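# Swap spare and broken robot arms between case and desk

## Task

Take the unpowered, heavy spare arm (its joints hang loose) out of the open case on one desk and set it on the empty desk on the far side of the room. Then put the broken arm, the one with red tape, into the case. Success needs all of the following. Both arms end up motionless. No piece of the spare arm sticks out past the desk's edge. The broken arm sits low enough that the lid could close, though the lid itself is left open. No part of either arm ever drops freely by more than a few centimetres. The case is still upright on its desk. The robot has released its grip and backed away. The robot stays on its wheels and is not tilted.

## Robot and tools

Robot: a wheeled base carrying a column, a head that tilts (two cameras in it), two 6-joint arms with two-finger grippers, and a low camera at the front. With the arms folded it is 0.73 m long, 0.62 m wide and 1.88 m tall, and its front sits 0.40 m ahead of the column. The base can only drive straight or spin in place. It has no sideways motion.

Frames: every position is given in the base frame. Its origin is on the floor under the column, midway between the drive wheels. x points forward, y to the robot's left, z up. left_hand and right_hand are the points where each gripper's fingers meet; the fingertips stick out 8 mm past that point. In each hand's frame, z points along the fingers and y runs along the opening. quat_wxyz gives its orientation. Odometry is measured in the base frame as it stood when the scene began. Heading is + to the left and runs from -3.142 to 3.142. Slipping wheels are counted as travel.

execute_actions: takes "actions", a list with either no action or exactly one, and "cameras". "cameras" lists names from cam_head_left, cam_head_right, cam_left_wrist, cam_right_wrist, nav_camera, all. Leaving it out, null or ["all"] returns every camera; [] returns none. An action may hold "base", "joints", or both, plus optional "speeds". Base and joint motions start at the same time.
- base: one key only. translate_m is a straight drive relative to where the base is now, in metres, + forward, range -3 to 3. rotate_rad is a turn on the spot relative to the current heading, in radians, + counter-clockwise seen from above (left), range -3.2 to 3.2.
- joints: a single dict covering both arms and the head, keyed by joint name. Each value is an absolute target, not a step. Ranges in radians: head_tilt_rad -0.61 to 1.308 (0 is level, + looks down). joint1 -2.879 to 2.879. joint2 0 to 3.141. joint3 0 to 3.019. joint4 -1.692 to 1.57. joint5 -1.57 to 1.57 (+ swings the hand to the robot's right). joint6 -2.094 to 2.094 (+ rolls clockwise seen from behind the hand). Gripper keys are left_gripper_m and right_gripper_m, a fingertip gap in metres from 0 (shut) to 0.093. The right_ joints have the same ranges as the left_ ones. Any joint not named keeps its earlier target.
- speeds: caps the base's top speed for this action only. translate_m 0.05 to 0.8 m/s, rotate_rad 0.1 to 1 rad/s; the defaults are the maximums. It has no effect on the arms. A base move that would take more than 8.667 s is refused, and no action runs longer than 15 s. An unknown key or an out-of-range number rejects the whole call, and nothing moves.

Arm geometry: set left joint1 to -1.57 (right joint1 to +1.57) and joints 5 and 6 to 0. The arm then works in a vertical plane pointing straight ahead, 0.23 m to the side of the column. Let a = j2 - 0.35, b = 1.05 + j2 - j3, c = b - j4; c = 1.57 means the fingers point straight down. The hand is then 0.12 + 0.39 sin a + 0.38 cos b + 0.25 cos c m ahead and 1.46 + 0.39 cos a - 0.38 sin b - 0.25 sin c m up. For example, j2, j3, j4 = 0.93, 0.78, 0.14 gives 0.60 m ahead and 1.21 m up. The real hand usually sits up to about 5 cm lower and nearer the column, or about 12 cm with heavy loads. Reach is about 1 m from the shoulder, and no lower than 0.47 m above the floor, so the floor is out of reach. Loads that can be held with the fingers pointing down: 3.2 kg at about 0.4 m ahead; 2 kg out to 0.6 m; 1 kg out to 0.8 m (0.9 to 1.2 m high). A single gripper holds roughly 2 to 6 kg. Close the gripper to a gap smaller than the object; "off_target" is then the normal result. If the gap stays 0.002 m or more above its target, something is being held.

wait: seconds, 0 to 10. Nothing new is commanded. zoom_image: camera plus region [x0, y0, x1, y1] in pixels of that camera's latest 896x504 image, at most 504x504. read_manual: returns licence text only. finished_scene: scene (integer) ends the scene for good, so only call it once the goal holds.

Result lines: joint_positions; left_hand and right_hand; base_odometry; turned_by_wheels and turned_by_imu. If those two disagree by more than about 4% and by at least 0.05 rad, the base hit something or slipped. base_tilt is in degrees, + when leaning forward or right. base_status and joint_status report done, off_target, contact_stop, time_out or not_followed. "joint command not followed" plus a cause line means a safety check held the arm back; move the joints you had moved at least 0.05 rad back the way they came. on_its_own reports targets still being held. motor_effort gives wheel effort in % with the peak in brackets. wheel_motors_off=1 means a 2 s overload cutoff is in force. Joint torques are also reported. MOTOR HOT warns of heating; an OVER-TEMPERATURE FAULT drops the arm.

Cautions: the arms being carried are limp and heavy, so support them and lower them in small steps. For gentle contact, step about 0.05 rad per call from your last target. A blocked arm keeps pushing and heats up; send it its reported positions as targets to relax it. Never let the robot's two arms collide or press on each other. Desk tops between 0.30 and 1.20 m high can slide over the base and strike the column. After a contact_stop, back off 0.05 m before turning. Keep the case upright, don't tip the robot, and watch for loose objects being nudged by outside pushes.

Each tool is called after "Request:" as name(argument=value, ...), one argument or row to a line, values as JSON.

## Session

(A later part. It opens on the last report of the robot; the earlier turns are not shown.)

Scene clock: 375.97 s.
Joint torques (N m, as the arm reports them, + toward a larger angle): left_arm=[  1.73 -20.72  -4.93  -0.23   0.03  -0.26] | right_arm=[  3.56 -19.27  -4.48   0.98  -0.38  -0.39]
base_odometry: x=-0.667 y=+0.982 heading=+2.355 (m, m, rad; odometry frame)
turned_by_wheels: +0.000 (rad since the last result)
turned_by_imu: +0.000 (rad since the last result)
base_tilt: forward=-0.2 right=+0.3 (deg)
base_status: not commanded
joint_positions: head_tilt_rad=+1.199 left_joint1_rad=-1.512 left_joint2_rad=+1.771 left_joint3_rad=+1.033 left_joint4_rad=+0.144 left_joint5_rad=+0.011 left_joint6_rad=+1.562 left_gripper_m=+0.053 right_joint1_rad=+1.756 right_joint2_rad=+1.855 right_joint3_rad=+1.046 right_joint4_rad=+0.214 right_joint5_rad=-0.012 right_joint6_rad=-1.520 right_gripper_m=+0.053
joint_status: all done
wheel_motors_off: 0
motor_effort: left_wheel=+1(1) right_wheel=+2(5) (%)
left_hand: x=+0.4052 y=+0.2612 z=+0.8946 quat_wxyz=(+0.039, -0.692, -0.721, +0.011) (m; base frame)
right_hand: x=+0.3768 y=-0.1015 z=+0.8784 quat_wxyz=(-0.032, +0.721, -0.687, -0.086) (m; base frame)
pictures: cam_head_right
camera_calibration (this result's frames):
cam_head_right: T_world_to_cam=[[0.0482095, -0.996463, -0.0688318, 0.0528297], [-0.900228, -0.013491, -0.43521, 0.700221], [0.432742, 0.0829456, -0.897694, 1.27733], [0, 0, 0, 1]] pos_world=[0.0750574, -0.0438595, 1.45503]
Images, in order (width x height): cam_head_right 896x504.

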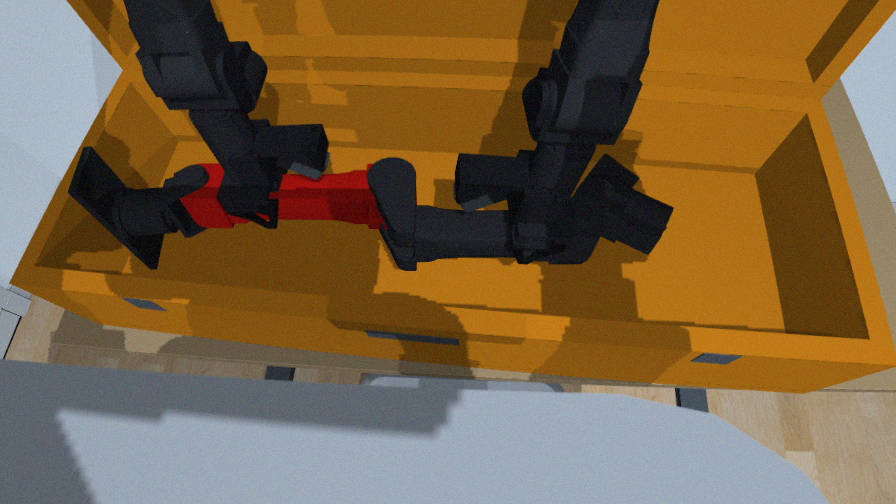

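The gripper end is tipping away from the robot, so I'll keep lowering.

Request:
execute_actions(
  actions=[
    {"joints":{"left_joint2_rad":1.78,"left_joint3_rad":1.08,"right_joint2_rad":1.84,"right_joint3_rad":1.10,"right_joint1_rad":1.75,"left_joint1_rad":-1.525}},
  ],
  cameras=[],
)

Request:
execute_actions(
  actions=[
    {"joints":{"left_joint2_rad":1.86,"left_joint3_rad":1.16,"left_joint4_rad":0.17,"right_joint2_rad":1.92,"right_joint3_rad":1.17,"right_joint4_rad":0.26}},
  ],
  cameras=[],
)

Request:
execute_actions(
  actions=[
    {"joints":{"left_joint2_rad":1.94,"left_joint3_rad":1.23,"right_joint2_rad":2.0,"right_joint3_rad":1.24,"right_joint1_rad":1.735}},
  ],
  cameras=["cam_head_left"],
)

Scene clock: 384.63 s.
Joint torques (N m, as the arm reports them, + toward a larger angle): left_arm=[  2.55 -21.63  -5.31  -0.52  -0.03  -0.12] | right_arm=[  4.2  -18.72  -5.56   1.1   -0.21  -0.26]
base_odometry: x=-0.667 y=+0.982 heading=+2.355 (m, m, rad; odometry frame)
turned_by_wheels: +0.000 (rad since the last result)
turned_by_imu: -0.002 (rad since the last result)
base_tilt: forward=-0.3 right=+0.3 (deg)
base_status: not commanded
joint_positions: head_tilt_rad=+1.199 left_joint1_rad=-1.526 left_joint2_rad=+1.853 left_joint3_rad=+1.118 left_joint4_rad=+0.153 left_joint5_rad=+0.012 left_joint6_rad=+1.547 left_gripper_m=+0.053 right_joint1_rad=+1.734 right_joint2_rad=+1.922 right_joint3_rad=+1.128 right_joint4_rad=+0.214 right_joint5_rad=-0.016 right_joint6_rad=-1.540 right_gripper_m=+0.053
joint_status: all done
wheel_motors_off: 0
motor_effort: left_wheel=+0(2) right_wheel=+1(3) (%)
left_hand: x=+0.4125 y=+0.2533 z=+0.8623 quat_wxyz=(+0.031, -0.690, -0.724, +0.011) (m; base frame)
right_hand: x=+0.3879 y=-0.1106 z=+0.8491 quat_wxyz=(-0.033, +0.724, -0.685, -0.075) (m; base frame)
pictures: none
No camera images: the call's "cameras" was empty. Leave "cameras" out to get every camera's image.

Scene clock: 385.50 s.
Joint torques (N m, as the arm reports them, + toward a larger angle): left_arm=[  1.93 -21.16  -4.78  -0.12  -0.25  -0.12] | right_arm=[  4.13 -18.25  -4.14   1.61  -0.78  -0.24]
base_odometry: x=-0.667 y=+0.982 heading=+2.355 (m, m, rad; odometry frame)
turned_by_wheels: +0.000 (rad since the last result)
turned_by_imu: +0.000 (rad since the last result)
base_tilt: forward=-0.2 right=+0.3 (deg)
base_status: not commanded
joint_positions: head_tilt_rad=+1.199 left_joint1_rad=-1.525 left_joint2_rad=+1.939 left_joint3_rad=+1.191 left_joint4_rad=+0.184 left_joint5_rad=+0.017 left_joint6_rad=+1.552 left_gripper_m=+0.053 right_joint1_rad=+1.733 right_joint2_rad=+1.985 right_joint3_rad=+1.183 right_joint4_rad=+0.228 right_joint5_rad=-0.004 right_joint6_rad=-1.535 right_gripper_m=+0.053
joint_status: all done
wheel_motors_off: 0
motor_effort: left_wheel=+0(2) right_wheel=+2(2) (%)
left_hand: x=+0.4133 y=+0.2539 z=+0.8303 quat_wxyz=(+0.022, -0.692, -0.722, +0.006) (m; base frame)
right_hand: x=+0.3859 y=-0.1104 z=+0.8253 quat_wxyz=(-0.031, +0.722, -0.687, -0.068) (m; base frame)
pictures: none
No camera images: the call's "cameras" was empty. Leave "cameras" out to get every camera's image.

Scene clock: 386.47 s.
Joint torques (N m, as the arm reports them, + toward a larger angle): left_arm=[  1.78 -21.14  -4.02   0.14   0.15  -0.27] | right_arm=[  3.47 -18.24  -3.96   1.32  -0.26  -0.35]
base_odometry: x=-0.667 y=+0.982 heading=+2.355 (m, m, rad; odometry frame)
turned_by_wheels: +0.000 (rad since the last result)
turned_by_imu: +0.000 (rad since the last result)
base_tilt: forward=-0.2 right=+0.3 (deg)
base_status: not commanded
joint_positions: head_tilt_rad=+1.199 left_joint1_rad=-1.525 left_joint2_rad=+2.016 left_joint3_rad=+1.253 left_joint4_rad=+0.177 left_joint5_rad=+0.008 left_joint6_rad=+1.567 left_gripper_m=+0.053 right_joint1_rad=+1.730 right_joint2_rad=+2.076 right_joint3_rad=+1.248 right_joint4_rad=+0.233 right_joint5_rad=-0.014 right_joint6_rad=-1.518 right_gripper_m=+0.053
joint_status: all done
wheel_motors_off: 0
motor_effort: left_wheel=+0(0) right_wheel=+3(4) (%)
left_hand: x=+0.4003 y=+0.2563 z=+0.8023 quat_wxyz=(+0.033, -0.697, -0.717, +0.011) (m; base frame)
right_hand: x=+0.3669 y=-0.1078 z=+0.7939 quat_wxyz=(-0.025, +0.716, -0.693, -0.079) (m; base frame)
pictures: cam_head_left
camera_calibration (this result's frames):
cam_head_left: T_world_to_cam=[[0.0596083, -0.997613, -0.034862, 0.0744628], [-0.891876, -0.0375399, -0.450719, 0.727646], [0.448334, 0.0579592, -0.891985, 1.26983], [0, 0, 0, 1]] pos_world=[0.0752215, 0.0280022, 1.46323]
Images, in order (width x height): cam_head_left 896x504.

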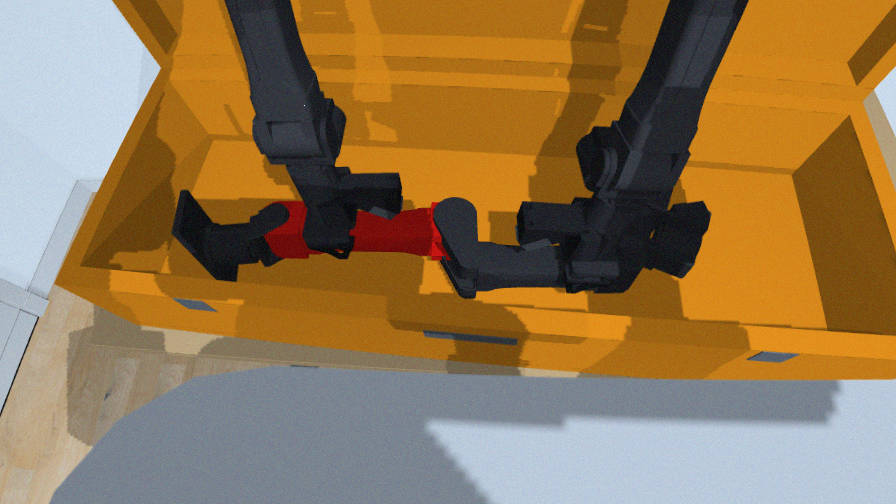

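Request:
execute_actions(
  actions=[
    {"joints":{"left_joint2_rad":2.0,"left_joint3_rad":1.28,"right_joint2_rad":2.08,"right_joint3_rad":1.31}},
  ],
  cameras=[],
)

Request:
execute_actions(
  actions=[
    {"joints":{"left_joint2_rad":2.06,"left_joint3_rad":1.30,"right_joint2_rad":2.15,"right_joint3_rad":1.33}},
  ],
  cameras=[],
)

Scene clock: 393.30 s.
Joint torques (N m, as the arm reports them, + toward a larger angle): left_arm=[  1.93 -17.81  -2.18   0.31   0.25  -0.24] | right_arm=[  3.86 -16.17  -3.52   1.27  -0.03  -0.31]
base_odometry: x=-0.667 y=+0.982 heading=+2.355 (m, m, rad; odometry frame)
turned_by_wheels: +0.000 (rad since the last result)
turned_by_imu: -0.002 (rad since the last result)
base_tilt: forward=-0.2 right=+0.3 (deg)
base_status: not commanded
joint_positions: head_tilt_rad=+1.199 left_joint1_rad=-1.526 left_joint2_rad=+2.038 left_joint3_rad=+1.280 left_joint4_rad=+0.170 left_joint5_rad=+0.005 left_joint6_rad=+1.561 left_gripper_m=+0.053 right_joint1_rad=+1.725 right_joint2_rad=+2.134 right_joint3_rad=+1.313 right_joint4_rad=+0.237 right_joint5_rad=-0.020 right_joint6_rad=-1.528 right_gripper_m=+0.053
joint_status: all done
wheel_motors_off: 0
motor_effort: left_wheel=+0(3) right_wheel=+2(3) (%)
left_hand: x=+0.4007 y=+0.2569 z=+0.7933 quat_wxyz=(+0.035, -0.695, -0.718, +0.011) (m; base frame)
right_hand: x=+0.3682 y=-0.1071 z=+0.7709 quat_wxyz=(-0.030, +0.718, -0.691, -0.076) (m; base frame)
pictures: none
No camera images: the call's "cameras" was empty. Leave "cameras" out to get every camera's image.

Scene clock: 393.90 s.
Joint torques (N m, as the arm reports them, + toward a larger angle): left_arm=[  2.18 -12.78  -0.69   0.34   0.3   -0.25] | right_arm=[  3.33 -11.62  -1.74   1.22   0.01  -0.31]
base_odometry: x=-0.667 y=+0.982 heading=+2.355 (m, m, rad; odometry frame)
turned_by_wheels: +0.000 (rad since the last result)
turned_by_imu: +0.000 (rad since the last result)
base_tilt: forward=-0.2 right=+0.3 (deg)
base_status: not commanded
joint_positions: head_tilt_rad=+1.199 left_joint1_rad=-1.526 left_joint2_rad=+2.042 left_joint3_rad=+1.283 left_joint4_rad=+0.168 left_joint5_rad=+0.005 left_joint6_rad=+1.561 left_gripper_m=+0.053 right_joint1_rad=+1.725 right_joint2_rad=+2.136 right_joint3_rad=+1.315 right_joint4_rad=+0.237 right_joint5_rad=-0.020 right_joint6_rad=-1.528 right_gripper_m=+0.053
joint_status: all done
wheel_motors_off: 0
motor_effort: left_wheel=+0(1) right_wheel=+3(2) (%)
left_hand: x=+0.3997 y=+0.2569 z=+0.7922 quat_wxyz=(+0.036, -0.695, -0.718, +0.012) (m; base frame)
right_hand: x=+0.3676 y=-0.1070 z=+0.7701 quat_wxyz=(-0.030, +0.718, -0.691, -0.076) (m; base frame)
pictures: none
No camera images: the call's "cameras" was empty. Leave "cameras" out to get every camera's image.

Request:
execute_actions(
  actions=[
    {"joints":{"left_gripper_m":0.093,"right_gripper_m":0.093}},
  ],
  cameras=[],
)

Request:
execute_actions(
  actions=[
    {"joints":{"left_joint2_rad":1.94,"left_joint3_rad":1.21,"right_joint2_rad":2.03,"right_joint3_rad":1.24}},
  ],
  cameras=[],
)

Request:
execute_actions(
  actions=[
    {"joints":{"left_joint2_rad":1.82,"left_joint3_rad":1.09,"right_joint2_rad":1.9,"right_joint3_rad":1.11}},
  ],
  cameras=[],
)

Request:
execute_actions(
  actions=[
    {"joints":{"left_joint2_rad":1.2,"left_joint3_rad":0.7,"left_joint4_rad":0,"right_joint2_rad":1.2,"right_joint3_rad":0.7,"right_joint4_rad":0}},
  ],
  cameras=["cam_head_left"],
)

Request:
execute_actions(
  actions=[
    {"base":{"translate_m":-0.6},"joints":{"head_tilt_rad":0.7}},
  ],
  cameras=["cam_head_left"],
)

Scene clock: 404.87 s.
Joint torques (N m, as the arm reports them, + toward a larger angle): left_arm=[  2.39 -12.5   -1.64   0.51   0.26  -0.15] | right_arm=[  3.54 -12.18  -2.94   1.05  -0.01   0.02]
base_odometry: x=-0.667 y=+0.982 heading=+2.355 (m, m, rad; odometry frame)
turned_by_wheels: +0.000 (rad since the last result)
turned_by_imu: -0.002 (rad since the last result)
base_tilt: forward=-0.2 right=+0.3 (deg)
base_status: not commanded
joint_positions: head_tilt_rad=+1.199 left_joint1_rad=-1.526 left_joint2_rad=+2.043 left_joint3_rad=+1.295 left_joint4_rad=+0.168 left_joint5_rad=+0.005 left_joint6_rad=+1.549 left_gripper_m=+0.093 right_joint1_rad=+1.726 right_joint2_rad=+2.137 right_joint3_rad=+1.330 right_joint4_rad=+0.244 right_joint5_rad=-0.020 right_joint6_rad=-1.567 right_gripper_m=+0.093
joint_status: all done
wheel_motors_off: 0
motor_effort: left_wheel=-2(2) right_wheel=+3(4) (%)
left_hand: x=+0.4063 y=+0.2570 z=+0.7905 quat_wxyz=(+0.032, -0.690, -0.723, +0.008) (m; base frame)
right_hand: x=+0.3781 y=-0.1056 z=+0.7681 quat_wxyz=(-0.040, +0.731, -0.678, -0.068) (m; base frame)
pictures: none
No camera images: the call's "cameras" was empty. Leave "cameras" out to get every camera's image.

Scene clock: 405.77 s.
Joint torques (N m, as the arm reports them, + toward a larger angle): left_arm=[  2.06 -15.74  -1.88   0.5    0.26  -0.15] | right_arm=[  3.54 -14.04  -3.01   0.96   0.     0.01]
base_odometry: x=-0.667 y=+0.982 heading=+2.355 (m, m, rad; odometry frame)
turned_by_wheels: +0.000 (rad since the last result)
turned_by_imu: +0.000 (rad since the last result)
base_tilt: forward=-0.3 right=+0.3 (deg)
base_status: not commanded
joint_positions: head_tilt_rad=+1.199 left_joint1_rad=-1.526 left_joint2_rad=+1.946 left_joint3_rad=+1.209 left_joint4_rad=+0.168 left_joint5_rad=+0.005 left_joint6_rad=+1.548 left_gripper_m=+0.093 right_joint1_rad=+1.726 right_joint2_rad=+2.040 right_joint3_rad=+1.241 right_joint4_rad=+0.245 right_joint5_rad=-0.020 right_joint6_rad=-1.568 right_gripper_m=+0.093
joint_status: all done
wheel_motors_off: 0
motor_effort: left_wheel=-2(3) right_wheel=+2(3) (%)
left_hand: x=+0.4163 y=+0.2559 z=+0.8267 quat_wxyz=(+0.028, -0.690, -0.723, +0.004) (m; base frame)
right_hand: x=+0.3899 y=-0.1095 z=+0.8037 quat_wxyz=(-0.043, +0.732, -0.677, -0.065) (m; base frame)
pictures: none
No camera images: the call's "cameras" was empty. Leave "cameras" out to get every camera's image.

Scene clock: 406.70 s.
Joint torques (N m, as the arm reports them, + toward a larger angle): left_arm=[  1.95 -14.09  -1.8    0.4    0.25  -0.15] | right_arm=[  2.94 -13.89  -3.33   1.01   0.     0.05]
base_odometry: x=-0.667 y=+0.982 heading=+2.355 (m, m, rad; odometry frame)
turned_by_wheels: +0.000 (rad since the last result)
turned_by_imu: +0.000 (rad since the last result)
base_tilt: forward=-0.3 right=+0.2 (deg)
base_status: not commanded
joint_positions: head_tilt_rad=+1.199 left_joint1_rad=-1.526 left_joint2_rad=+1.822 left_joint3_rad=+1.091 left_joint4_rad=+0.168 left_joint5_rad=+0.005 left_joint6_rad=+1.548 left_gripper_m=+0.093 right_joint1_rad=+1.726 right_joint2_rad=+1.900 right_joint3_rad=+1.115 right_joint4_rad=+0.245 right_joint5_rad=-0.020 right_joint6_rad=-1.568 right_gripper_m=+0.093
joint_status: all done
wheel_motors_off: 0
motor_effort: left_wheel=-3(3) right_wheel=+2(4) (%)
left_hand: x=+0.4181 y=+0.2541 z=+0.8737 quat_wxyz=(+0.026, -0.690, -0.723, +0.002) (m; base frame)
right_hand: x=+0.4014 y=-0.1156 z=+0.8553 quat_wxyz=(-0.048, +0.731, -0.678, -0.060) (m; base frame)
pictures: none
No camera images: the call's "cameras" was empty. Leave "cameras" out to get every camera's image.

Scene clock: 408.03 s.
Joint torques (N m, as the arm reports them, + toward a larger angle): left_arm=[  2.   -11.71   0.28   0.58   0.25  -0.13] | right_arm=[  2.06 -11.08  -0.16   0.17  -0.01   0.02]
base_odometry: x=-0.667 y=+0.982 heading=+2.355 (m, m, rad; odometry frame)
turned_by_wheels: +0.000 (rad since the last result)
turned_by_imu: -0.001 (rad since the last result)
base_tilt: forward=-0.2 right=+0.3 (deg)
base_status: not commanded
joint_positions: head_tilt_rad=+1.199 left_joint1_rad=-1.526 left_joint2_rad=+1.190 left_joint3_rad=+0.703 left_joint4_rad=-0.001 left_joint5_rad=+0.005 left_joint6_rad=+1.548 left_gripper_m=+0.093 right_joint1_rad=+1.726 right_joint2_rad=+1.191 right_joint3_rad=+0.703 right_joint4_rad=+0.006 right_joint5_rad=-0.020 right_joint6_rad=-1.569 right_gripper_m=+0.093
joint_status: all done
wheel_motors_off: 0
motor_effort: left_wheel=-1(2) right_wheel=+1(3) (%)
left_hand: x=+0.4340 y=+0.2462 z=+1.0847 quat_wxyz=(-0.001, -0.691, -0.723, -0.025) (m; base frame)
right_hand: x=+0.4325 y=-0.1449 z=+1.0899 quat_wxyz=(-0.070, +0.730, -0.678, -0.040) (m; base frame)
pictures: cam_head_left
camera_calibration (this result's frames):
cam_head_left: T_world_to_cam=[[0.0596084, -0.997613, -0.034862, 0.0744628], [-0.891876, -0.0375399, -0.450719, 0.727646], [0.448334, 0.0579592, -0.891985, 1.26983], [0, 0, 0, 1]] pos_world=[0.0752215, 0.0280022, 1.46323]
Images, in order (width x height): cam_head_left 896x504.

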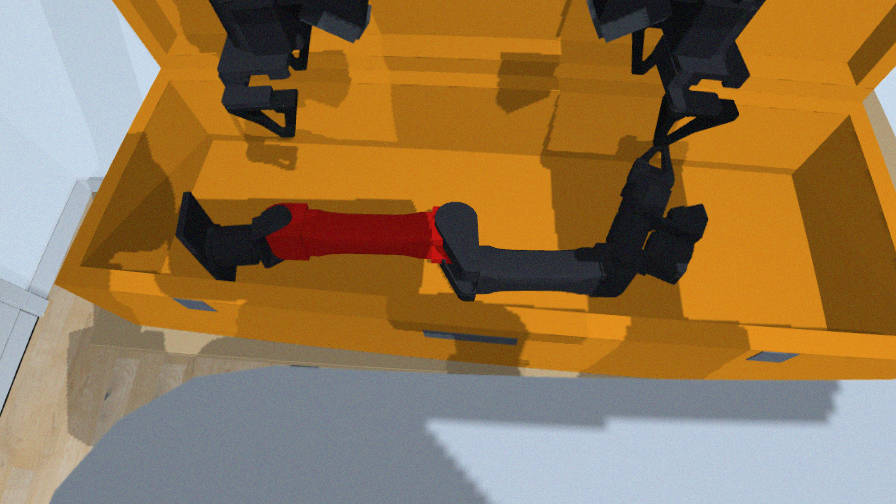

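Scene clock: 410.80 s.
Joint torques (N m, as the arm reports them, + toward a larger angle): left_arm=[  1.77 -11.2    0.34   0.49   0.28  -0.14] | right_arm=[  2.15 -11.73   0.45   0.12  -0.04   0.04]
base_odometry: x=-0.244 y=+0.558 heading=+2.357 (m, m, rad; odometry frame)
turned_by_wheels: +0.002 (rad since the last result)
turned_by_imu: +0.002 (rad since the last result)
base_tilt: forward=-0.3 right=+0.3 (deg)
base_status: done
joint_positions: head_tilt_rad=+0.716 left_joint1_rad=-1.526 left_joint2_rad=+1.192 left_joint3_rad=+0.698 left_joint4_rad=-0.001 left_joint5_rad=+0.005 left_joint6_rad=+1.548 left_gripper_m=+0.093 right_joint1_rad=+1.728 right_joint2_rad=+1.192 right_joint3_rad=+0.697 right_joint4_rad=+0.006 right_joint5_rad=-0.020 right_joint6_rad=-1.569 right_gripper_m=+0.093
joint_status: all done
wheel_motors_off: 0
motor_effort: left_wheel=+0(59) right_wheel=-2(73) (%)
left_hand: x=+0.4304 y=+0.2461 z=+1.0843 quat_wxyz=(+0.001, -0.691, -0.723, -0.023) (m; base frame)
right_hand: x=+0.4281 y=-0.1439 z=+1.0896 quat_wxyz=(-0.068, +0.731, -0.678, -0.044) (m; base frame)
pictures: cam_head_left
camera_calibration (this result's frames):
cam_head_left: T_world_to_cam=[[0.0689803, -0.997613, -0.00319962, 0.0252341], [-0.580638, -0.0375399, -0.813296, 1.27045], [0.811235, 0.0579592, -0.581841, 0.774067], [0, 0, 0, 1]] pos_world=[0.107982, 0.0280022, 1.48372]
Images, in order (width x height): cam_head_left 896x504.

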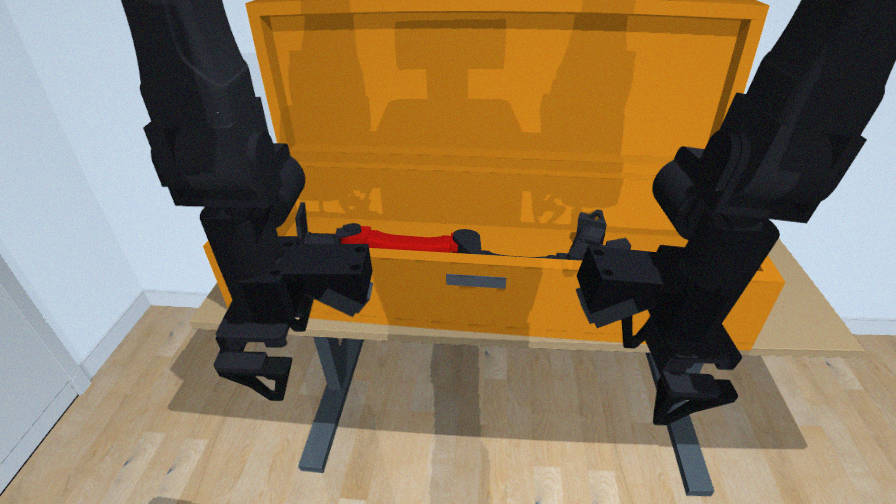

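Request:
finished_scene(
  scene=2,
)

The scene is finished: the task was done.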